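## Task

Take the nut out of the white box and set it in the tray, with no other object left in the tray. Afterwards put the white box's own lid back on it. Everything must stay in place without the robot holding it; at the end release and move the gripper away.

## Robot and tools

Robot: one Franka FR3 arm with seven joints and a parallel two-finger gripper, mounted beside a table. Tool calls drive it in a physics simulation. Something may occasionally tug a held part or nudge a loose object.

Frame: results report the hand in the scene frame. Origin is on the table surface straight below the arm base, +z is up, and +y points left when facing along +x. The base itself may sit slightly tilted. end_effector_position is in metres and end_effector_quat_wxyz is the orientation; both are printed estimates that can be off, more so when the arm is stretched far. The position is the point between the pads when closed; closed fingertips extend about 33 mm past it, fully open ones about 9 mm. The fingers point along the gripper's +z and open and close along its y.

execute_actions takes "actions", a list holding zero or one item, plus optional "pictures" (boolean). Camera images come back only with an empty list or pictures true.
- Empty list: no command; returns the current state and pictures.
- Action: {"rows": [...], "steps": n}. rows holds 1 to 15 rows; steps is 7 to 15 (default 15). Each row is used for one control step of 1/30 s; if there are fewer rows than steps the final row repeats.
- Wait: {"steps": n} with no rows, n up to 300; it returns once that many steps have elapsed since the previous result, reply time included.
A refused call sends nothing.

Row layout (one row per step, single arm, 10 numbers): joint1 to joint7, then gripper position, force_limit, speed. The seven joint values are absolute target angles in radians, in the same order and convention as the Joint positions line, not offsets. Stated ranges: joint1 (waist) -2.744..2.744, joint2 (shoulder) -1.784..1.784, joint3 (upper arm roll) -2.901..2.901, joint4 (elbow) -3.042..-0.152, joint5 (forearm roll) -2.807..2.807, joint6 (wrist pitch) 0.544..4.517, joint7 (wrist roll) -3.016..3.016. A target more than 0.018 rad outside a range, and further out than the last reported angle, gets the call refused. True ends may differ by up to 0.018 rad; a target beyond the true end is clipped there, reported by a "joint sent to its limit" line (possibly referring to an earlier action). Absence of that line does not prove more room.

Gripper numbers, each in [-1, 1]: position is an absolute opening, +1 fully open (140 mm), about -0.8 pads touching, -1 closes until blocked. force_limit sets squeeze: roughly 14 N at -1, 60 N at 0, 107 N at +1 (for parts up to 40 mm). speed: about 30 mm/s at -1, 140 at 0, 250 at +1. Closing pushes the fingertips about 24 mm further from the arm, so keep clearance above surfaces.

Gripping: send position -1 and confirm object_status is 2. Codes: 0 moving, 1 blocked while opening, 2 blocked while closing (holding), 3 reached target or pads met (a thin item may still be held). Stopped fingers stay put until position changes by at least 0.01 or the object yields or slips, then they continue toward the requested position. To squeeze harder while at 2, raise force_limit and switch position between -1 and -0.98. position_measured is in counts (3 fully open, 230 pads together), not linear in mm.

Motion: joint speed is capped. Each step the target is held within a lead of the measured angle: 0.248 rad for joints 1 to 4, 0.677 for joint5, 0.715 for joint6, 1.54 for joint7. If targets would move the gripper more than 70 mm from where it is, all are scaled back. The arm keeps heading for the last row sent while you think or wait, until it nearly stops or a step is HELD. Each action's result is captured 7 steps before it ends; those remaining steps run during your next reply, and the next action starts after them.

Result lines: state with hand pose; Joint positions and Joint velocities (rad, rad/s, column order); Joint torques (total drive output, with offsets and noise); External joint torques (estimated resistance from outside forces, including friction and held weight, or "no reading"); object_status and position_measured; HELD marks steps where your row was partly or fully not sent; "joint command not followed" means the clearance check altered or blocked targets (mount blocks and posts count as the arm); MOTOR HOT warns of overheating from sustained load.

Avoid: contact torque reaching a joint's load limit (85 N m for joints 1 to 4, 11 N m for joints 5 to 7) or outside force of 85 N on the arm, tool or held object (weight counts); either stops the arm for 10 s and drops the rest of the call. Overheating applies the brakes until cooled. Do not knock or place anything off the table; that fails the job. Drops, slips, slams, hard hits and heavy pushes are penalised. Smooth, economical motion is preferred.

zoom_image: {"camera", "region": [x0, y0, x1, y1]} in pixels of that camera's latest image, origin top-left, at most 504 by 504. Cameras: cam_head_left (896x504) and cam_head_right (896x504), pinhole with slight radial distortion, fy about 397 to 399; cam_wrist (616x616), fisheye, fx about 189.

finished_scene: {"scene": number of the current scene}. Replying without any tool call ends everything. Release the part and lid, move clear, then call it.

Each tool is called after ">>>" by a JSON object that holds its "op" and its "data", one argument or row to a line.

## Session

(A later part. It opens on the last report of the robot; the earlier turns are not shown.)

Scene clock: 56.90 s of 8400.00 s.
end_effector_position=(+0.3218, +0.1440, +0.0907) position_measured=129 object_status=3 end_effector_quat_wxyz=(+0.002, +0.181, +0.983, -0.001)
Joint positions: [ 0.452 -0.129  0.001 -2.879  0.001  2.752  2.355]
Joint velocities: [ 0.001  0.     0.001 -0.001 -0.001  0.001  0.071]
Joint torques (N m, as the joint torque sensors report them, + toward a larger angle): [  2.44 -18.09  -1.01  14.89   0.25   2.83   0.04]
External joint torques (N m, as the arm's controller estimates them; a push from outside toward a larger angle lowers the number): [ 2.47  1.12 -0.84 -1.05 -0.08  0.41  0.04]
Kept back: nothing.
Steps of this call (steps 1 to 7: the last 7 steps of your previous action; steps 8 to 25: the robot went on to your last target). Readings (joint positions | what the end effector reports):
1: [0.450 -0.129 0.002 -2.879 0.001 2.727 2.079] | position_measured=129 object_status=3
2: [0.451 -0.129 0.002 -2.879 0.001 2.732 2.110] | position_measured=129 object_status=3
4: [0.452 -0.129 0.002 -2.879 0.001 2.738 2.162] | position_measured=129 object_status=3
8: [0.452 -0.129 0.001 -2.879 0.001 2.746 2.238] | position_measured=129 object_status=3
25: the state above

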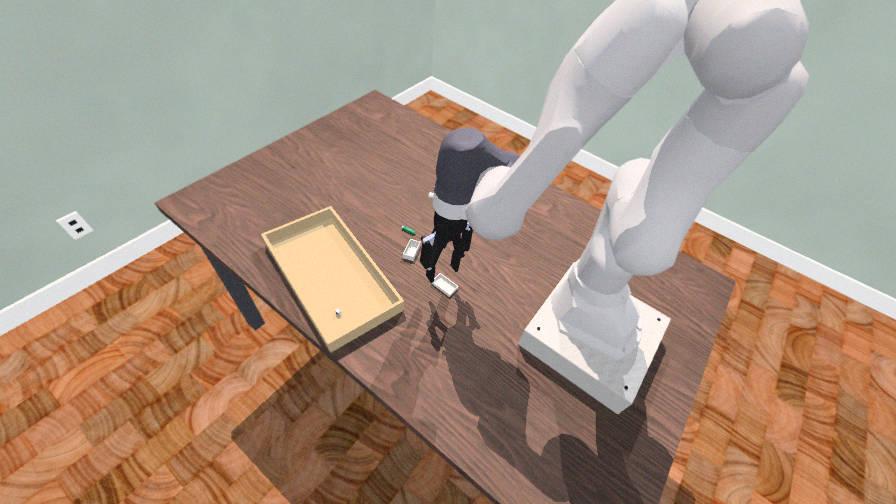

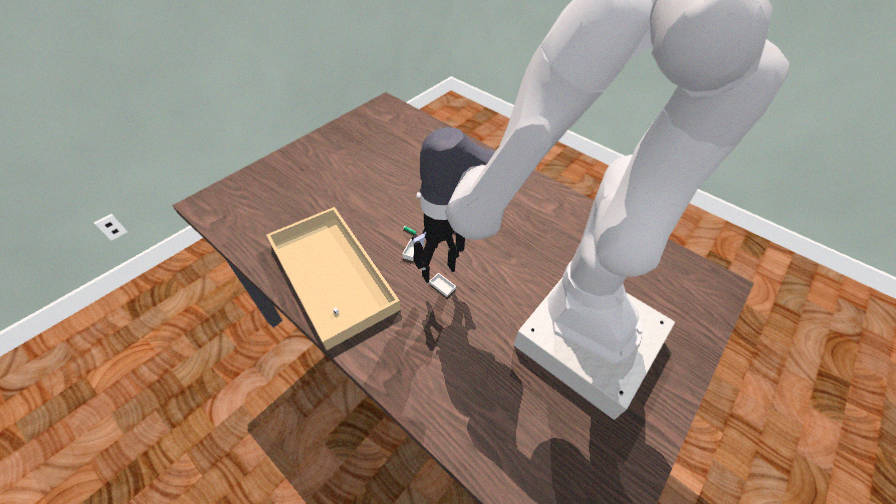

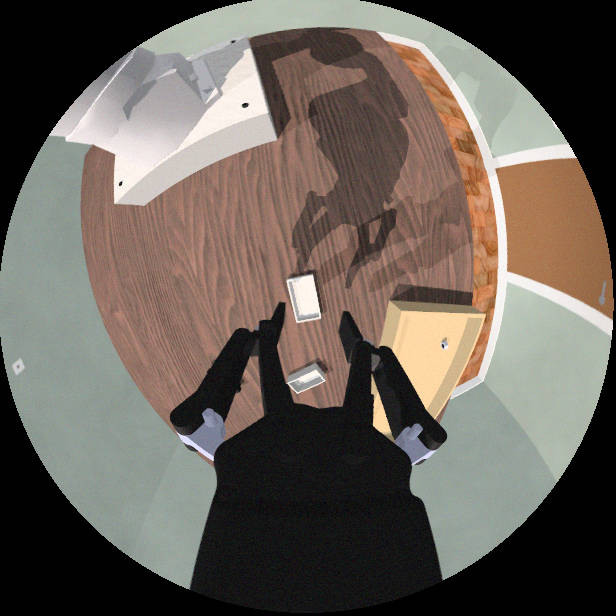

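>>> {"op": "execute_actions", "data": {
  "actions": []
}}

Scene clock: 58.20 s of 8400.00 s.
end_effector_position=(+0.3219, +0.1440, +0.0908) position_measured=129 object_status=3 end_effector_quat_wxyz=(+0.002, +0.192, +0.981, -0.000)
Joint positions: [ 0.452 -0.129  0.001 -2.879  0.001  2.753  2.376]
Joint velocities: [ 0.     0.001 -0.    -0.     0.    -0.001 -0.   ]
Joint torques (N m, as the joint torque sensors report them, + toward a larger angle): [  2.17 -18.51  -1.12  15.31   0.15   2.83   0.16]
External joint torques (N m, as the arm's controller estimates them; a push from outside toward a larger angle lowers the number): [ 2.24  0.67 -0.92 -0.62 -0.19  0.42  0.16]
Kept back: nothing.
Steps of this call (steps 1 to 30: the robot went on to your last target; steps 31 to 39: nothing new was sent). Readings (joint positions | what the end effector reports):
1: [0.452 -0.129 0.001 -2.879 0.001 2.752 2.357] | position_measured=129 object_status=3
2: [0.452 -0.129 0.001 -2.879 0.001 2.752 2.359] | position_measured=129 object_status=3
4: [0.452 -0.129 0.001 -2.879 0.001 2.752 2.363] | position_measured=129 object_status=3
8: [0.452 -0.129 0.001 -2.879 0.001 2.752 2.368] | position_measured=129 object_status=3
39: the state above
The arm was judged still, so your last target was given up. Only a new action makes it travel on or press farther. Fingers that are still opening or closing keep moving.

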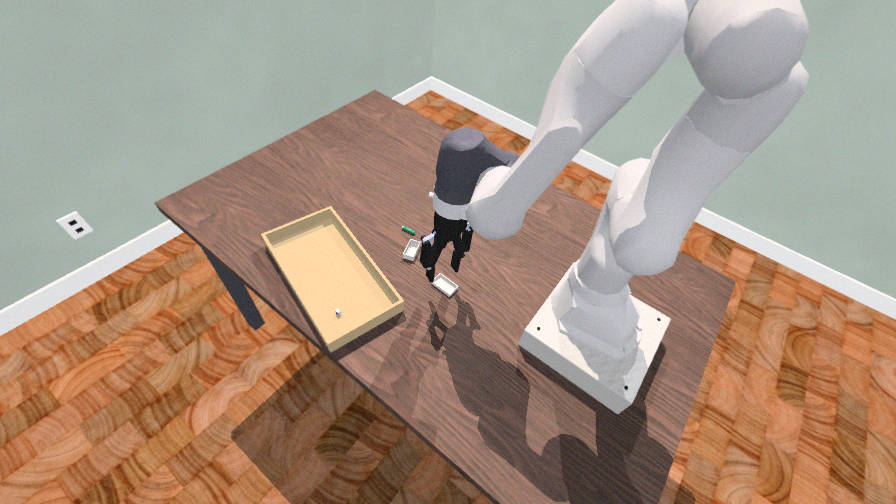

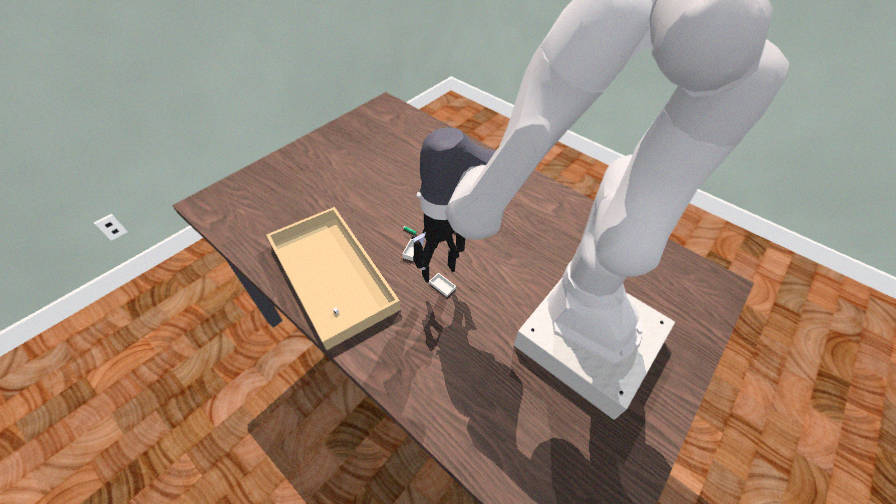

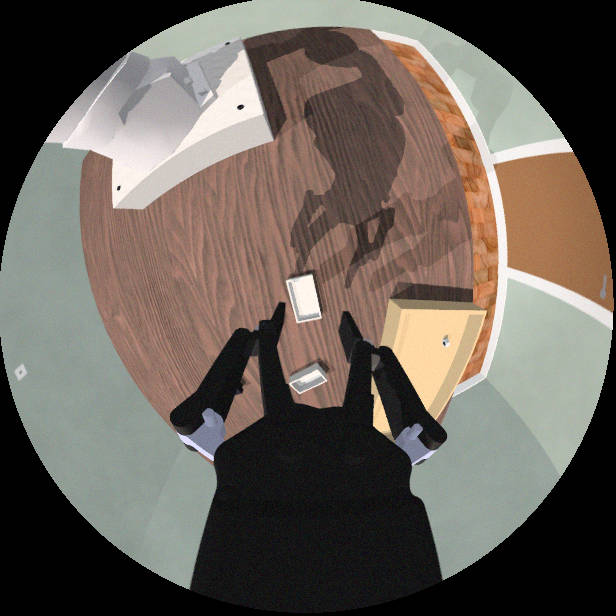

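>>> {"op": "execute_actions", "data": {
  "actions": [
    {"rows":[[0.458,-0.175,0,-2.935,0,2.763,2.16,0,0,0]],"steps":15}
  ]
}}

>>> {"op": "execute_actions", "data": {
  "actions": [
    {"rows":[[0.458,-0.1,0,-2.93,0,2.833,2.16,0,0,0],[0.458,-0.1,0,-2.93,0,2.833,2.16,0,0,0],[0.458,-0.1,0,-2.93,0,2.833,2.16,0,0,0],[0.458,-0.1,0,-2.93,0,2.833,2.16,0,0,0],[0.458,-0.1,0,-2.93,0,2.833,2.16,0,0,0],[0.458,-0.03,0,-2.925,0,2.9,2.16,0,0,0]],"steps":15}
  ]
}}

>>> {"op": "execute_actions", "data": {
  "actions": [
    {"steps":12}
  ],
  "pictures": true
}}

Scene clock: 59.37 s of 8400.00 s.
end_effector_position=(+0.3050, +0.1374, +0.0899) position_measured=129 object_status=3 end_effector_quat_wxyz=(+0.000, +0.130, +0.991, -0.001)
Joint positions: [ 0.455 -0.172  0.001 -2.931  0.001  2.758  2.254]
Joint velocities: [ 0.    -0.022  0.    -0.023 -0.001  0.01  -0.301]
Joint torques (N m, as the joint torque sensors report them, + toward a larger angle): [  1.56 -18.18  -1.21  12.54   0.23   2.87  -0.18]
External joint torques (N m, as the arm's controller estimates them; a push from outside toward a larger angle lowers the number): [ 1.58 -0.77 -1.   -3.49 -0.1   0.43 -0.19]
Steps of this call (steps 1 to 27: nothing new was sent; steps 28 to 35: the first 8 steps of this action). Readings (joint positions | what the end effector reports):
28: [0.453 -0.137 0.001 -2.889 0.001 2.755 2.359] | position_measured=129 object_status=3
29: [0.453 -0.150 0.001 -2.904 0.001 2.756 2.339] | position_measured=129 object_status=3
31: [0.455 -0.164 0.001 -2.922 0.001 2.757 2.304] | position_measured=129 object_status=3
35: the state above

Scene clock: 59.87 s of 8400.00 s.
end_effector_position=(+0.2985, +0.1345, +0.0608) position_measured=129 object_status=3 end_effector_quat_wxyz=(-0.010, +0.094, +0.996, -0.007)
Joint positions: [ 0.456 -0.057  0.001 -2.926  0.001  2.844  2.181]
Joint velocities: [-0.     0.42  -0.    -0.004 -0.001  0.297 -0.058]
Joint torques (N m, as the joint torque sensors report them, + toward a larger angle): [  1.62 -23.83  -1.19  13.82   0.04   3.46  -0.3 ]
External joint torques (N m, as the arm's controller estimates them; a push from outside toward a larger angle lowers the number): [ 1.63  1.26 -1.13 -1.9  -0.15  0.57 -0.3 ]
Steps of this call (steps 1 to 7: the last 7 steps of your previous action; steps 8 to 15: the first 8 steps of this action). Readings (joint positions | what the end effector reports):
8: [0.455 -0.162 0.001 -2.931 0.001 2.771 2.201] | position_measured=129 object_status=3
9: [0.455 -0.143 0.001 -2.929 0.001 2.783 2.197] | position_measured=129 object_status=3
11: [0.455 -0.116 0.001 -2.930 0.001 2.798 2.191] | position_measured=129 object_status=3
15: the state above

Scene clock: 60.27 s of 8400.00 s.
end_effector_position=(+0.3043, +0.1371, +0.0563) position_measured=129 object_status=3 end_effector_quat_wxyz=(-0.000, +0.087, +0.996, -0.002)
Joint positions: [ 0.456 -0.032  0.001 -2.926  0.001  2.892  2.168]
Joint velocities: [ 0.    -0.    -0.    -0.001 -0.001  0.032 -0.014]
Joint torques (N m, as the joint torque sensors report them, + toward a larger angle): [  1.76 -19.05  -0.7   13.06   0.08   2.91  -0.26]
External joint torques (N m, as the arm's controller estimates them; a push from outside toward a larger angle lowers the number): [ 1.81  0.92 -0.62 -0.22 -0.13  0.52 -0.26]
Kept back: nothing.
Steps of this call (steps 1 to 7: the last 7 steps of your previous action; steps 8 to 12: the robot went on to your last target). Readings (joint positions | what the end effector reports):
1: [0.456 -0.046 0.001 -2.926 0.001 2.853 2.179] | position_measured=129 object_status=3
2: [0.456 -0.040 0.001 -2.926 0.001 2.861 2.177] | position_measured=129 object_status=3
4: [0.456 -0.034 0.001 -2.926 0.001 2.872 2.175] | position_measured=129 object_status=3
8: [0.456 -0.032 0.001 -2.926 0.001 2.886 2.171] | position_measured=129 object_status=3
12: the state above

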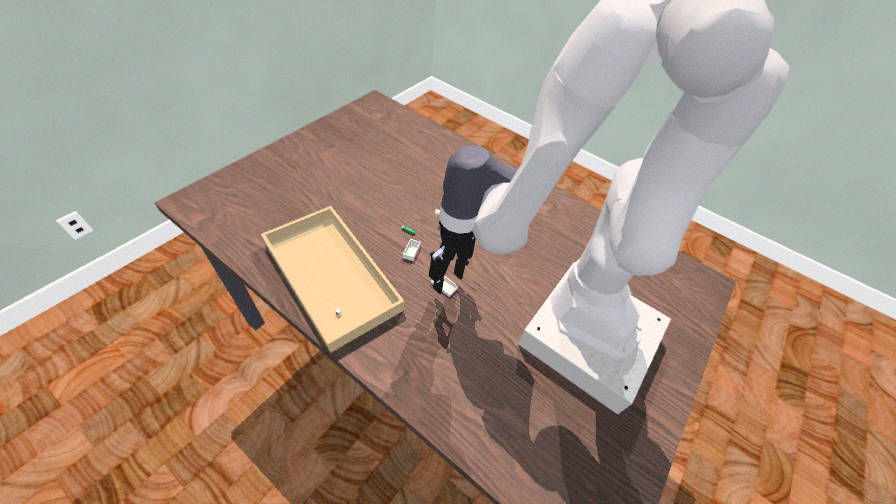

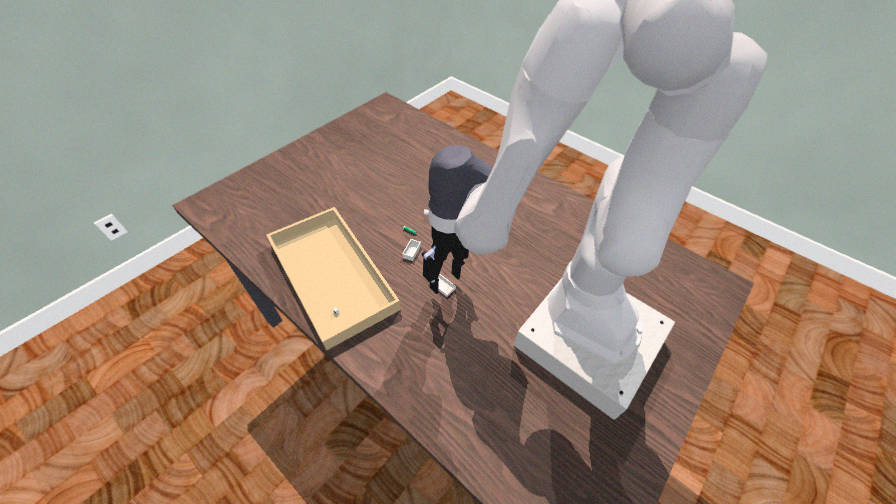

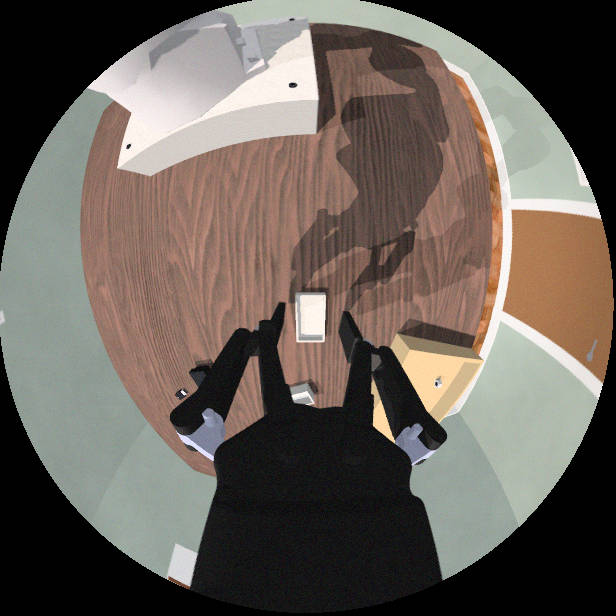

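>>> {"op": "execute_actions", "data": {
  "actions": [
    {"rows":[[0.458,0.0,0,-2.922,0,2.93,2.16,0,0,0],[0.458,0.0,0,-2.922,0,2.93,2.16,0,0,0],[0.458,0.0,0,-2.922,0,2.93,2.16,0,0,0],[0.458,0.03,0,-2.92,0,2.955,2.16,0,0,0],[0.458,0.03,0,-2.92,0,2.955,2.16,0,0,0],[0.458,0.03,0,-2.92,0,2.955,2.16,0,0,0],[0.458,0.03,0,-2.92,0,2.955,2.16,0,0,0],[0.458,0.064,0,-2.916,0,2.985,2.16,0,0,0]],"steps":15}
  ]
}}

>>> {"op": "execute_actions", "data": {
  "actions": [
    {"steps":20}
  ]
}}

>>> {"op": "execute_actions", "data": {
  "actions": [
    {"rows":[[0.458,0.064,0,-2.916,0,2.985,2.16,-1,-0.3,0]],"steps":15}
  ]
}}

>>> {"op": "execute_actions", "data": {
  "actions": [
    {"steps":8}
  ]
}}

Scene clock: 60.93 s of 8400.00 s.
end_effector_position=(+0.3016, +0.1358, +0.0414) position_measured=129 object_status=3 end_effector_quat_wxyz=(-0.003, +0.085, +0.996, -0.004)
Joint positions: [ 0.456  0.03   0.001 -2.921  0.001  2.941  2.164]
Joint velocities: [ 0.001  0.35  -0.001  0.076 -0.     0.276 -0.002]
Joint torques (N m, as the joint torque sensors report them, + toward a larger angle): [  1.96 -18.03  -1.05   9.67   0.13   2.38  -0.26]
External joint torques (N m, as the arm's controller estimates them; a push from outside toward a larger angle lowers the number): [ 2.11  0.48 -0.89 -0.44 -0.13  0.53 -0.26]
Steps of this call (steps 1 to 12: the robot went on to your last target; steps 13 to 20: the first 8 steps of this action). Readings (joint positions | what the end effector reports):
13: [0.456 -0.027 0.001 -2.925 0.001 2.902 2.164] | position_measured=129 object_status=3
14: [0.456 -0.019 0.001 -2.924 0.001 2.907 2.164] | position_measured=129 object_status=3
16: [0.456 -0.003 0.001 -2.923 0.001 2.917 2.164] | position_measured=129 object_status=3
20: the state above

Scene clock: 61.60 s of 8400.00 s.
end_effector_position=(+0.3041, +0.1369, +0.0347) position_measured=129 object_status=3 end_effector_quat_wxyz=(+0.001, +0.085, +0.996, -0.001)
Joint positions: [ 0.456  0.062  0.001 -2.918  0.001  2.982  2.163]
Joint velocities: [-0.001  0.001  0.     0.     0.001  0.006 -0.001]
Joint torques (N m, as the joint torque sensors report them, + toward a larger angle): [  1.93 -20.55  -0.62  11.83   0.02   2.95  -0.22]
External joint torques (N m, as the arm's controller estimates them; a push from outside toward a larger angle lowers the number): [ 2.05  0.94 -0.57  0.21 -0.13  0.54 -0.22]
Kept back: nothing.
Steps of this call (steps 1 to 7: the last 7 steps of your previous action; steps 8 to 20: the robot went on to your last target). Readings (joint positions | what the end effector reports):
1: [0.456 0.041 0.001 -2.919 0.001 2.949 2.164] | position_measured=129 object_status=3
2: [0.456 0.049 0.001 -2.919 0.001 2.954 2.164] | position_measured=129 object_status=3
4: [0.456 0.058 0.001 -2.919 0.001 2.963 2.164] | position_measured=129 object_status=3
8: [0.456 0.062 0.001 -2.918 0.001 2.974 2.164] | position_measured=129 object_status=3
20: the state above

Scene clock: 61.87 s of 8400.00 s.
end_effector_position=(+0.3049, +0.1373, +0.0351) position_measured=178 object_status=0 end_effector_quat_wxyz=(+0.002, +0.085, +0.996, -0.000)
Joint positions: [ 0.456  0.062  0.001 -2.918  0.001  2.983  2.163]
Joint velocities: [ 0.    -0.     0.001  0.001  0.001  0.002  0.001]
Joint torques (N m, as the joint torque sensors report them, + toward a larger angle): [  2.35 -19.21  -1.37  11.34  -0.05   2.63  -0.27]
External joint torques (N m, as the arm's controller estimates them; a push from outside toward a larger angle lowers the number): [ 2.4   1.35 -1.37  0.21 -0.19  0.3  -0.27]
Steps of this call (steps 1 to 8: the first 8 steps of this action). Readings (joint positions | what the end effector reports):
1: [0.456 0.062 0.001 -2.918 0.001 2.982 2.163] | position_measured=129 object_status=0
2: [0.456 0.062 0.001 -2.918 0.001 2.982 2.163] | position_measured=134 object_status=0
4: [0.456 0.062 0.001 -2.918 0.001 2.982 2.163] | position_measured=149 object_status=0
8: the state above

Scene clock: 62.13 s of 8400.00 s.
end_effector_position=(+0.3048, +0.1373, +0.0350) position_measured=178 object_status=2 end_effector_quat_wxyz=(+0.002, +0.085, +0.996, -0.000)
Joint positions: [ 0.456  0.062  0.001 -2.918  0.001  2.983  2.163]
Joint velocities: [-0.001 -0.002  0.     0.002 -0.001  0.     0.002]
Joint torques (N m, as the joint torque sensors report them, + toward a larger angle): [  1.46 -20.62  -0.92  11.77  -0.08   2.84  -0.31]
External joint torques (N m, as the arm's controller estimates them; a push from outside toward a larger angle lowers the number): [ 1.54  0.99 -0.91  0.06 -0.22  0.41 -0.31]
Kept back: nothing.
Steps of this call (steps 1 to 7: the last 7 steps of your previous action; step 8: the robot went on to your last target). Readings (joint positions | what the end effector reports):
1: [0.456 0.062 0.001 -2.918 0.001 2.983 2.163] | position_measured=178 object_status=0
2: [0.456 0.062 0.001 -2.918 0.001 2.983 2.163] | position_measured=178 object_status=0
4: [0.456 0.062 0.001 -2.918 0.001 2.983 2.163] | position_measured=178 object_status=0
8: the state above

>>> {"op": "execute_actions", "data": {
  "actions": [
    {"rows":[[0.458,-0.03,0,-2.925,0,2.9,2.16,-1,-0.3,0],[0.458,-0.03,0,-2.925,0,2.9,2.16,-1,-0.3,0],[0.458,-0.03,0,-2.925,0,2.9,2.16,-1,-0.3,0],[0.458,-0.175,0,-2.935,0,2.76,2.16,-1,-0.3,0],[0.458,-0.175,0,-2.935,0,2.76,2.16,-1,-0.3,0],[0.458,-0.175,0,-2.935,0,2.76,2.16,-1,-0.3,0],[0.3,-0.2,0,-2.8,0,2.6,1.8,-1,-0.3,0]],"steps":15}
  ]
}}

>>> {"op": "execute_actions", "data": {
  "actions": [
    {"rows":[[-0.27,0.025,0,-2.565,0,2.59,1.27,-1,-0.3,0]],"steps":15}
  ]
}}

>>> {"op": "execute_actions", "data": {
  "actions": [
    {"steps":25}
  ],
  "pictures": true
}}

Scene clock: 63.07 s of 8400.00 s.
end_effector_position=(+0.3482, +0.1338, +0.1050) position_measured=178 object_status=2 end_effector_quat_wxyz=(+0.031, +0.081, +0.996, +0.012)
Joint positions: [ 0.392 -0.157  0.009 -2.877 -0.002  2.785  2.103]
Joint velocities: [-1.116 -0.528 -0.107  1.024 -0.001 -1.078 -0.991]
Joint torques (N m, as the joint torque sensors report them, + toward a larger angle): [  0.4  -18.68  -1.31  12.04   0.9    1.4   -0.33]
External joint torques (N m, as the arm's controller estimates them; a push from outside toward a larger angle lowers the number): [-0.21 -1.26 -0.8   0.83  0.01 -0.63 -0.34]
Steps of this call (steps 1 to 15: the robot went on to your last target; steps 16 to 20: nothing new was sent; steps 21 to 28: the first 8 steps of this action). Readings (joint positions | what the end effector reports):
21: [0.456 0.048 0.001 -2.921 0.001 2.970 2.163] | position_measured=178 object_status=2
22: [0.456 0.024 0.001 -2.924 0.001 2.956 2.163] | position_measured=178 object_status=2
24: [0.456 -0.032 0.000 -2.929 0.001 2.917 2.163] | position_measured=178 object_status=2
28: the state above

Scene clock: 63.57 s of 8400.00 s.
end_effector_position=(+0.4443, -0.0263, +0.1265) position_measured=178 object_status=2 end_effector_quat_wxyz=(+0.015, +0.081, +0.997, -0.002)
Joint positions: [-0.032 -0.016  0.006 -2.608 -0.003  2.618  1.677]
Joint velocities: [-1.333  0.288 -0.077  0.3    0.    -0.067 -0.784]
Joint torques (N m, as the joint torque sensors report them, + toward a larger angle): [  1.61 -26.67   0.18  15.04   0.9    1.7   -0.38]
External joint torques (N m, as the arm's controller estimates them; a push from outside toward a larger angle lowers the number): [-1.23  1.32 -1.85 -0.59  0.52 -0.37 -0.39]
Steps of this call (steps 1 to 7: the last 7 steps of your previous action; steps 8 to 15: the first 8 steps of this action). Readings (joint positions | what the end effector reports):
8: [0.279 -0.176 0.008 -2.776 -0.003 2.641 1.907] | position_measured=178 object_status=2
9: [0.239 -0.136 0.011 -2.734 -0.003 2.637 1.868] | position_measured=178 object_status=2
11: [0.151 -0.078 0.010 -2.672 -0.003 2.630 1.797] | position_measured=178 object_status=2
15: the state above

Scene clock: 64.40 s of 8400.00 s.
end_effector_position=(+0.4295, -0.1338, +0.1213) position_measured=178 object_status=2 end_effector_quat_wxyz=(+0.002, +0.016, +1.000, -0.002)
Joint positions: [-0.268  0.023 -0.001 -2.567 -0.001  2.593  1.301]
Joint velocities: [ 0.     0.001  0.001  0.     0.001 -0.001 -0.093]
Joint torques (N m, as the joint torque sensors report them, + toward a larger angle): [ -0.77 -25.62   0.52  18.49   0.9    2.11  -0.28]
External joint torques (N m, as the arm's controller estimates them; a push from outside toward a larger angle lowers the number): [-0.76  1.4   0.51 -0.07  0.48 -0.33 -0.29]
Kept back: nothing.
Steps of this call (steps 1 to 7: the last 7 steps of your previous action; steps 8 to 25: the robot went on to your last target). Readings (joint positions | what the end effector reports):
1: [-0.078 -0.008 0.005 -2.599 -0.003 2.616 1.651] | position_measured=178 object_status=2
2: [-0.124 -0.000 0.004 -2.590 -0.003 2.613 1.621] | position_measured=178 object_status=2
4: [-0.206 0.014 -0.002 -2.576 -0.002 2.607 1.554] | position_measured=178 object_status=2
8: [-0.265 0.022 -0.009 -2.568 -0.001 2.599 1.455] | position_measured=178 object_status=2
25: the state above

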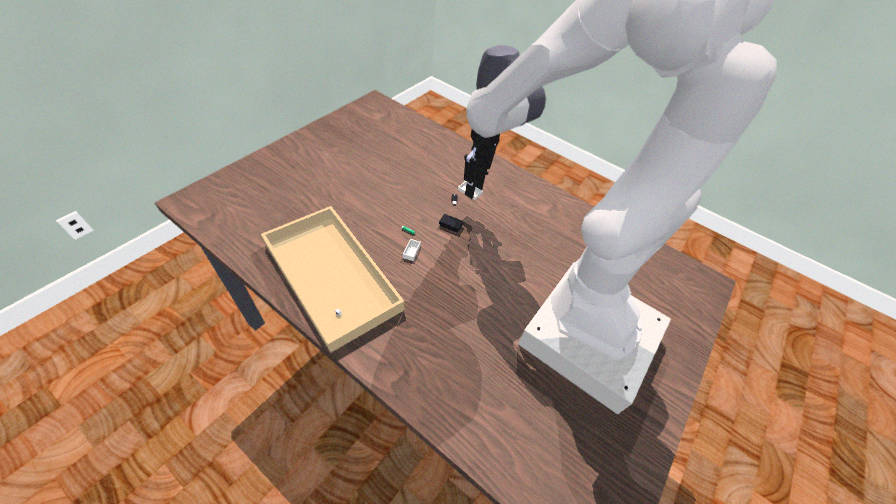

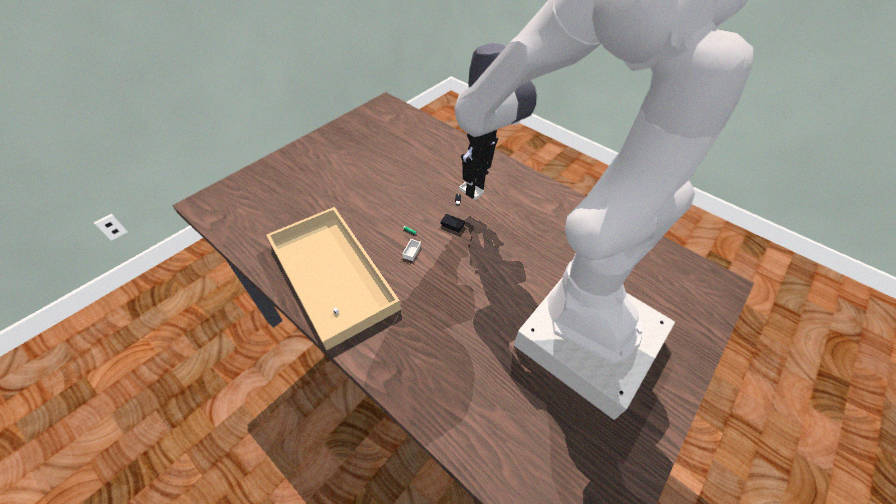

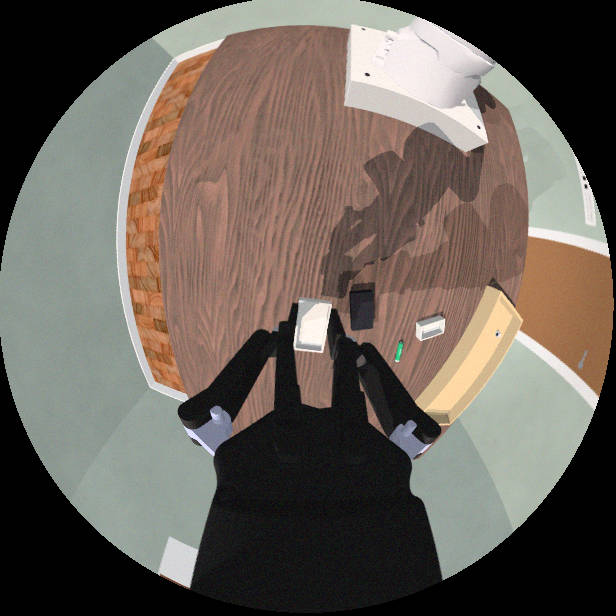

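>>> {"op": "execute_actions", "data": {
  "actions": [
    {"rows":[[-0.47,0.123,0,-2.5426,0,2.666,1.571,-1,-0.3,0]],"steps":15}
  ]
}}

>>> {"op": "execute_actions", "data": {
  "actions": [
    {"rows":[[-0.47,0.19,0,-2.54,0,2.73,1.571,-1,-0.3,0],[-0.47,0.19,0,-2.54,0,2.73,1.571,-1,-0.3,0],[-0.47,0.19,0,-2.54,0,2.73,1.571,-1,-0.3,0],[-0.47,0.19,0,-2.54,0,2.73,1.571,-1,-0.3,0],[-0.47,0.19,0,-2.54,0,2.73,1.571,-1,-0.3,0],[-0.47,0.245,0,-2.536,0,2.785,1.571,-1,-0.3,0],[-0.47,0.245,0,-2.536,0,2.785,1.571,-1,-0.3,0],[-0.47,0.245,0,-2.536,0,2.785,1.571,-1,-0.3,0],[-0.47,0.245,0,-2.536,0,2.785,1.571,-1,-0.3,0],[-0.47,0.277,0,-2.533,0,2.813,1.571,-1,-0.3,0]],"steps":15}
  ]
}}

>>> {"op": "execute_actions", "data": {
  "actions": [
    {"steps":22}
  ]
}}

Scene clock: 65.47 s of 8400.00 s.
end_effector_position=(+0.3932, -0.2179, +0.0893) position_measured=178 object_status=2 end_effector_quat_wxyz=(-0.009, +0.183, +0.983, +0.002)
Joint positions: [-0.465  0.12  -0.007 -2.547 -0.001  2.646  1.434]
Joint velocities: [-0.129  0.059 -0.001  0.008 -0.     0.096  0.441]
Joint torques (N m, as the joint torque sensors report them, + toward a larger angle): [  3.89 -29.27   4.55  18.23   0.76   2.99   0.15]
External joint torques (N m, as the arm's controller estimates them; a push from outside toward a larger angle lowers the number): [-0.78  2.32 -0.77 -0.33  0.75  0.39  0.15]
Steps of this call (steps 1 to 24: the robot went on to your last target; steps 25 to 32: the first 8 steps of this action). Readings (joint positions | what the end effector reports):
25: [-0.291 0.033 0.011 -2.562 -0.002 2.600 1.293] | position_measured=178 object_status=2
26: [-0.327 0.053 0.014 -2.555 -0.002 2.610 1.314] | position_measured=178 object_status=2
28: [-0.401 0.090 0.007 -2.548 -0.002 2.627 1.361] | position_measured=178 object_status=2
32: the state above

Scene clock: 65.97 s of 8400.00 s.
end_effector_position=(+0.3950, -0.2173, +0.0538) position_measured=178 object_status=2 end_effector_quat_wxyz=(-0.010, +0.234, +0.972, +0.002)
Joint positions: [-0.469  0.223 -0.001 -2.537 -0.001  2.737  1.542]
Joint velocities: [ 0.001  0.358  0.    -0.005 -0.     0.258  0.086]
Joint torques (N m, as the joint torque sensors report them, + toward a larger angle): [  0.18 -34.37   0.83  16.58   0.73   3.23   0.19]
External joint torques (N m, as the arm's controller estimates them; a push from outside toward a larger angle lowers the number): [ 0.26  2.06  0.69 -0.9   0.44  0.44  0.19]
Steps of this call (steps 1 to 7: the last 7 steps of your previous action; steps 8 to 15: the first 8 steps of this action). Readings (joint positions | what the end effector reports):
8: [-0.469 0.131 -0.001 -2.542 -0.001 2.670 1.512] | position_measured=178 object_status=2
9: [-0.469 0.148 -0.001 -2.539 -0.001 2.682 1.518] | position_measured=178 object_status=2
11: [-0.469 0.174 -0.001 -2.540 -0.001 2.696 1.528] | position_measured=178 object_status=2
15: the state above

Scene clock: 66.70 s of 8400.00 s.
end_effector_position=(+0.3995, -0.2198, +0.0366) position_measured=178 object_status=2 end_effector_quat_wxyz=(+0.001, +0.246, +0.969, -0.001)
Joint positions: [-0.469  0.275 -0.001 -2.535 -0.001  2.809  1.565]
Joint velocities: [ 0.001 -0.     0.     0.002 -0.     0.006  0.007]
Joint torques (N m, as the joint torque sensors report them, + toward a larger angle): [  0.07 -30.52   0.1   15.01   0.63   2.88   0.08]
External joint torques (N m, as the arm's controller estimates them; a push from outside toward a larger angle lowers the number): [ 0.1   1.2  -0.12  0.03  0.36  0.45  0.08]
Kept back: nothing.
Steps of this call (steps 1 to 7: the last 7 steps of your previous action; steps 8 to 22: the robot went on to your last target). Readings (joint positions | what the end effector reports):
1: [-0.469 0.232 -0.001 -2.537 -0.001 2.744 1.545] | position_measured=178 object_status=2
2: [-0.469 0.242 -0.001 -2.536 -0.001 2.755 1.547] | position_measured=178 object_status=2
4: [-0.469 0.263 -0.001 -2.535 -0.001 2.773 1.551] | position_measured=178 object_status=2
8: [-0.469 0.275 -0.001 -2.535 -0.001 2.793 1.557] | position_measured=178 object_status=2
22: the state above

>>> {"op": "execute_actions", "data": {
  "actions": [
    {"rows":[[-0.47,0.279,0,-2.535,0,2.815,1.571,0,-0.3,0]],"steps":12}
  ]
}}

>>> {"op": "execute_actions", "data": {
  "actions": [
    {"rows":[[-0.47,0.2,0,-2.54,0,2.74,1.571,0,-0.3,0],[-0.47,0.2,0,-2.54,0,2.74,1.571,0,-0.3,0],[-0.47,0.2,0,-2.54,0,2.74,1.571,0,-0.3,0],[-0.47,0.2,0,-2.54,0,2.74,1.571,0,-0.3,0],[-0.47,-0.1,0,-2.5,0,2.3,1.571,0,-0.3,0]],"steps":15}
  ]
}}

>>> {"op": "execute_actions", "data": {
  "actions": [
    {"rows":[[-0.47,0.3,0,-1.6,0,1.4,1.571,0,-0.3,0]],"steps":15}
  ]
}}

>>> {"op": "execute_actions", "data": {
  "actions": [
    {"rows":[[-0.47,0.9,0,-0.895,0,1.0,1.571,0,-0.3,0]],"steps":15}
  ]
}}

>>> {"op": "execute_actions", "data": {
  "actions": [
    {"steps":25}
  ]
}}

Scene clock: 67.37 s of 8400.00 s.
end_effector_position=(+0.3996, -0.2198, +0.0359) position_measured=150 object_status=0 end_effector_quat_wxyz=(+0.001, +0.247, +0.969, -0.001)
Joint positions: [-0.469  0.277 -0.001 -2.535 -0.001  2.812  1.567]
Joint velocities: [ 0.     0.006  0.001 -0.001 -0.001  0.005  0.002]
Joint torques (N m, as the joint torque sensors report them, + toward a larger angle): [  0.04 -29.63   0.73  14.18   0.69   2.88   0.08]
External joint torques (N m, as the arm's controller estimates them; a push from outside toward a larger angle lowers the number): [ 0.03  2.13  0.48 -0.71  0.43  0.45  0.08]
Steps of this call (steps 1 to 15: the robot went on to your last target; steps 16 to 20: the first 5 steps of this action). Readings (joint positions | what the end effector reports):
16: [-0.469 0.276 -0.001 -2.535 -0.001 2.811 1.567] | position_measured=178 object_status=0
17: [-0.469 0.276 -0.001 -2.535 -0.001 2.811 1.567] | position_measured=178 object_status=0
19: [-0.469 0.277 -0.001 -2.535 -0.001 2.812 1.567] | position_measured=158 object_status=0
20: the state above

Scene clock: 67.87 s of 8400.00 s.
end_effector_position=(+0.4083, -0.2244, +0.1289) position_measured=129 object_status=3 end_effector_quat_wxyz=(+0.007, +0.247, +0.969, -0.003)
Joint positions: [-0.469  0.04  -0.001 -2.522 -0.001  2.572  1.568]
Joint velocities: [-0.    -1.557  0.     0.253 -0.    -1.388 -0.001]
Joint torques (N m, as the joint torque sensors report them, + toward a larger angle): [  0.33 -21.95   0.7   16.99   0.84   1.64   0.09]
External joint torques (N m, as the arm's controller estimates them; a push from outside toward a larger angle lowers the number): [ 0.38 -1.67  0.66  1.08  0.42 -0.67  0.08]
Steps of this call (steps 1 to 7: the last 7 steps of your previous action; steps 8 to 15: the first 8 steps of this action). Readings (joint positions | what the end effector reports):
8: [-0.469 0.268 -0.001 -2.539 -0.001 2.801 1.568] | position_measured=129 object_status=0
9: [-0.469 0.248 -0.001 -2.542 -0.001 2.789 1.568] | position_measured=129 object_status=3
11: [-0.469 0.218 -0.001 -2.540 -0.001 2.775 1.568] | position_measured=129 object_status=3
15: the state above

Scene clock: 68.37 s of 8400.00 s.
end_effector_position=(+0.3507, -0.1928, +0.1661) position_measured=129 object_status=3 end_effector_quat_wxyz=(-0.214, +0.241, +0.945, +0.054)
Joint positions: [-0.469  0.16  -0.001 -2.208 -0.001  1.92   1.568]
Joint velocities: [-0.001  1.146 -0.     1.462  0.    -1.938  0.001]
Joint torques (N m, as the joint torque sensors report them, + toward a larger angle): [  0.31 -41.54   0.29  19.2    0.89   0.43   0.08]
External joint torques (N m, as the arm's controller estimates them; a push from outside toward a larger angle lowers the number): [ 0.59  0.73  0.37  0.77  0.24 -0.55  0.06]
Steps of this call (steps 1 to 7: the last 7 steps of your previous action; steps 8 to 15: the first 8 steps of this action). Readings (joint positions | what the end effector reports):
8: [-0.469 -0.083 -0.001 -2.470 -0.001 2.326 1.568] | position_measured=129 object_status=3
9: [-0.469 -0.050 -0.001 -2.433 -0.001 2.271 1.568] | position_measured=129 object_status=3
11: [-0.469 0.017 -0.001 -2.364 -0.001 2.161 1.568] | position_measured=129 object_status=3
15: the state above

Scene clock: 68.87 s of 8400.00 s.
end_effector_position=(+0.4302, -0.2362, +0.2249) position_measured=129 object_status=3 end_effector_quat_wxyz=(-0.388, +0.227, +0.888, +0.099)
Joint positions: [-0.469  0.775 -0.    -1.193 -0.001  1.141  1.568]
Joint velocities: [-0.001  1.942  0.     2.056  0.001 -0.756 -0.001]
Joint torques (N m, as the joint torque sensors report them, + toward a larger angle): [ -0.02 -72.61   0.21  25.77   1.05  -2.65   0.06]
External joint torques (N m, as the arm's controller estimates them; a push from outside toward a larger angle lowers the number): [-0.1   1.48 -0.63  1.44  0.22 -0.65  0.03]
Steps of this call (steps 1 to 7: the last 7 steps of your previous action; steps 8 to 15: the first 8 steps of this action). Readings (joint positions | what the end effector reports):
8: [-0.469 0.316 -0.001 -1.728 -0.001 1.518 1.568] | position_measured=129 object_status=3
9: [-0.469 0.355 -0.001 -1.661 -0.001 1.451 1.568] | position_measured=129 object_status=3
11: [-0.469 0.484 -0.000 -1.501 -0.001 1.308 1.568] | position_measured=129 object_status=3
15: the state above

Scene clock: 69.70 s of 8400.00 s.
end_effector_position=(+0.4611, -0.2531, +0.2506) position_measured=129 object_status=3 end_effector_quat_wxyz=(-0.373, +0.228, +0.894, +0.095)
Joint positions: [-0.469  0.899 -0.    -0.897 -0.001  1.003  1.568]
Joint velocities: [-0.    -0.    -0.    -0.001 -0.    -0.006 -0.001]
Joint torques (N m, as the joint torque sensors report them, + toward a larger angle): [ -0.2  -52.12   0.87  22.18   1.13  -0.23   0.12]
External joint torques (N m, as the arm's controller estimates them; a push from outside toward a larger angle lowers the number): [-0.1   1.36  0.19  0.38  0.34 -0.2   0.1 ]
Kept back: nothing.
Steps of this call (steps 1 to 7: the last 7 steps of your previous action; steps 8 to 25: the robot went on to your last target). Readings (joint positions | what the end effector reports):
1: [-0.469 0.834 -0.000 -1.124 -0.001 1.116 1.568] | position_measured=129 object_status=3
2: [-0.469 0.876 -0.000 -1.061 -0.001 1.095 1.568] | position_measured=129 object_status=3
4: [-0.469 0.907 -0.000 -0.977 -0.001 1.066 1.568] | position_measured=129 object_status=3
8: [-0.469 0.896 -0.000 -0.909 -0.001 1.032 1.568] | position_measured=129 object_status=3
25: the state above

>>> {"op": "execute_actions", "data": {
  "actions": [
    {"rows":[[-0.47,1.176,0,-0.895,0,1.11,1.571,0,-0.3,0]],"steps":15}
  ]
}}

>>> {"op": "execute_actions", "data": {
  "actions": [
    {"steps":15}
  ]
}}

>>> {"op": "execute_actions", "data": {
  "actions": [
    {"rows":[[-0.47,1.22,0,-0.86,0,1.12,1.571,0,-0.3,0],[-0.47,1.22,0,-0.86,0,1.12,1.571,0,-0.3,0],[-0.47,1.22,0,-0.86,0,1.12,1.571,0,-0.3,0],[-0.47,1.22,0,-0.86,0,1.12,1.571,0,-0.3,0],[-0.47,1.27,0,-0.82,0,1.13,1.571,0,-0.3,0],[-0.47,1.27,0,-0.82,0,1.13,1.571,0,-0.3,0],[-0.47,1.27,0,-0.82,0,1.13,1.571,0,-0.3,0],[-0.47,1.27,0,-0.82,0,1.13,1.571,0,-0.3,0],[-0.47,1.31,0,-0.79,0,1.137,1.571,0,-0.3,0]],"steps":15}
  ]
}}

>>> {"op": "execute_actions", "data": {
  "actions": [
    {"steps":18}
  ],
  "pictures": true
}}

Scene clock: 70.70 s of 8400.00 s.
end_effector_position=(+0.4362, -0.2397, +0.1277) position_measured=129 object_status=3 end_effector_quat_wxyz=(-0.438, +0.221, +0.865, +0.111)
Joint positions: [-0.469  1.118 -0.    -0.889 -0.001  1.067  1.568]
Joint velocities: [-0.001  0.903 -0.    -0.127 -0.002  0.259  0.   ]
Joint torques (N m, as the joint torque sensors report them, + toward a larger angle): [  0.14 -64.8    0.    22.76   1.2   -0.34   0.08]
External joint torques (N m, as the arm's controller estimates them; a push from outside toward a larger angle lowers the number): [ 0.27  1.62 -0.87 -2.6   0.4   0.54  0.05]
Steps of this call (steps 1 to 15: the robot went on to your last target; steps 16 to 22: nothing new was sent; steps 23 to 30: the first 8 steps of this action). Readings (joint positions | what the end effector reports):
23: [-0.469 0.909 -0.000 -0.888 -0.001 1.008 1.568] | position_measured=129 object_status=3
24: [-0.469 0.930 -0.000 -0.882 -0.001 1.017 1.568] | position_measured=129 object_status=3
26: [-0.469 0.988 -0.000 -0.881 -0.001 1.033 1.568] | position_measured=129 object_status=3
30: the state above

Scene clock: 71.20 s of 8400.00 s.
end_effector_position=(+0.4275, -0.2349, +0.0899) position_measured=129 object_status=3 end_effector_quat_wxyz=(-0.449, +0.219, +0.859, +0.114)
Joint positions: [-0.469  1.176 -0.    -0.896 -0.001  1.106  1.568]
Joint velocities: [ 0.     0.     0.    -0.     0.001  0.012  0.001]
Joint torques (N m, as the joint torque sensors report them, + toward a larger angle): [  0.22 -54.77   1.13  21.04   0.96  -0.19   0.04]
External joint torques (N m, as the arm's controller estimates them; a push from outside toward a larger angle lowers the number): [0.36 0.68 0.34 0.32 0.25 0.44 0.02]
Kept back: nothing.
Steps of this call (steps 1 to 7: the last 7 steps of your previous action; steps 8 to 15: the robot went on to your last target). Readings (joint positions | what the end effector reports):
1: [-0.469 1.145 -0.000 -0.894 -0.001 1.074 1.568] | position_measured=129 object_status=3
2: [-0.469 1.165 -0.000 -0.899 -0.001 1.080 1.568] | position_measured=129 object_status=3
4: [-0.469 1.188 -0.000 -0.904 -0.001 1.088 1.568] | position_measured=129 object_status=3
8: [-0.469 1.185 -0.000 -0.901 -0.001 1.099 1.568] | position_measured=129 object_status=3
15: the state above

Scene clock: 71.47 s of 8400.00 s.
end_effector_position=(+0.4280, -0.2353, +0.0580) position_measured=129 object_status=3 end_effector_quat_wxyz=(-0.449, +0.219, +0.859, +0.114)
Joint positions: [-0.469  1.256 -0.    -0.832 -0.001  1.121  1.568]
Joint velocities: [ 0.     0.261 -0.001  0.08  -0.001  0.04   0.002]
Joint torques (N m, as the joint torque sensors report them, + toward a larger angle): [ -0.21 -60.11   1.07  22.44   1.14  -0.14   0.15]
External joint torques (N m, as the arm's controller estimates them; a push from outside toward a larger angle lowers the number): [-0.15  1.16  0.16 -0.43  0.39  0.52  0.12]
Steps of this call (steps 1 to 8: the first 8 steps of this action). Readings (joint positions | what the end effector reports):
1: [-0.469 1.182 -0.000 -0.886 -0.001 1.107 1.568] | position_measured=129 object_status=3
2: [-0.469 1.191 -0.000 -0.876 -0.001 1.109 1.568] | position_measured=129 object_status=3
4: [-0.469 1.206 -0.000 -0.868 -0.001 1.112 1.568] | position_measured=129 object_status=3
8: the state above

Scene clock: 72.07 s of 8400.00 s.
end_effector_position=(+0.4265, -0.2345, +0.0346) position_measured=129 object_status=3 end_effector_quat_wxyz=(-0.450, +0.219, +0.858, +0.115)
Joint positions: [-0.469  1.311 -0.    -0.792 -0.001  1.134  1.568]
Joint velocities: [ 0.001  0.    -0.     0.     0.     0.001 -0.001]
Joint torques (N m, as the joint torque sensors report them, + toward a larger angle): [  0.18 -55.84   0.37  20.77   1.03  -0.04   0.12]
External joint torques (N m, as the arm's controller estimates them; a push from outside toward a larger angle lowers the number): [ 0.17 -0.08 -0.53  0.26  0.32  0.6   0.1 ]
Kept back: nothing.
Steps of this call (steps 1 to 7: the last 7 steps of your previous action; steps 8 to 18: the robot went on to your last target). Readings (joint positions | what the end effector reports):
1: [-0.469 1.269 -0.000 -0.821 -0.001 1.123 1.568] | position_measured=129 object_status=3
2: [-0.469 1.282 -0.000 -0.811 -0.001 1.125 1.568] | position_measured=129 object_status=3
4: [-0.469 1.300 -0.000 -0.802 -0.001 1.128 1.568] | position_measured=129 object_status=3
8: [-0.469 1.312 -0.000 -0.796 -0.001 1.132 1.568] | position_measured=129 object_status=3
18: the state above

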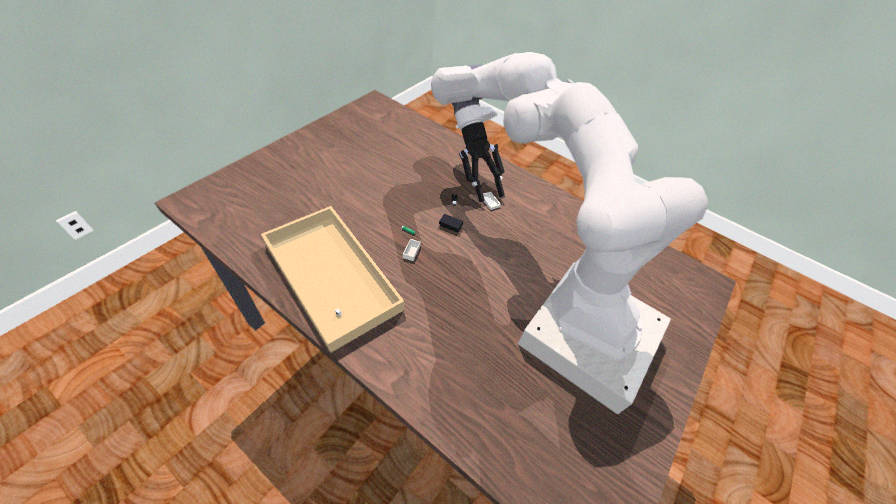

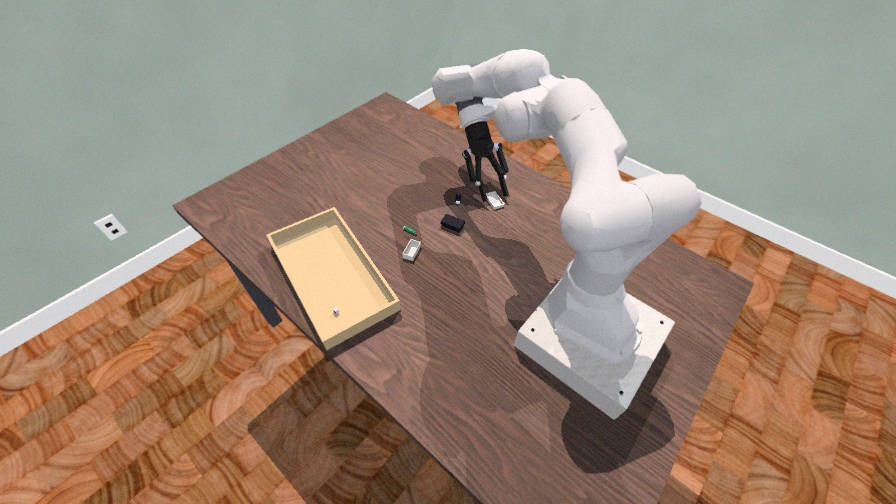

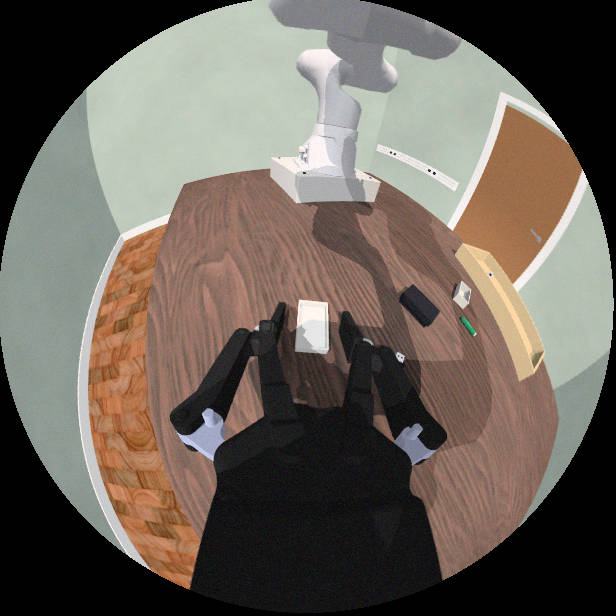

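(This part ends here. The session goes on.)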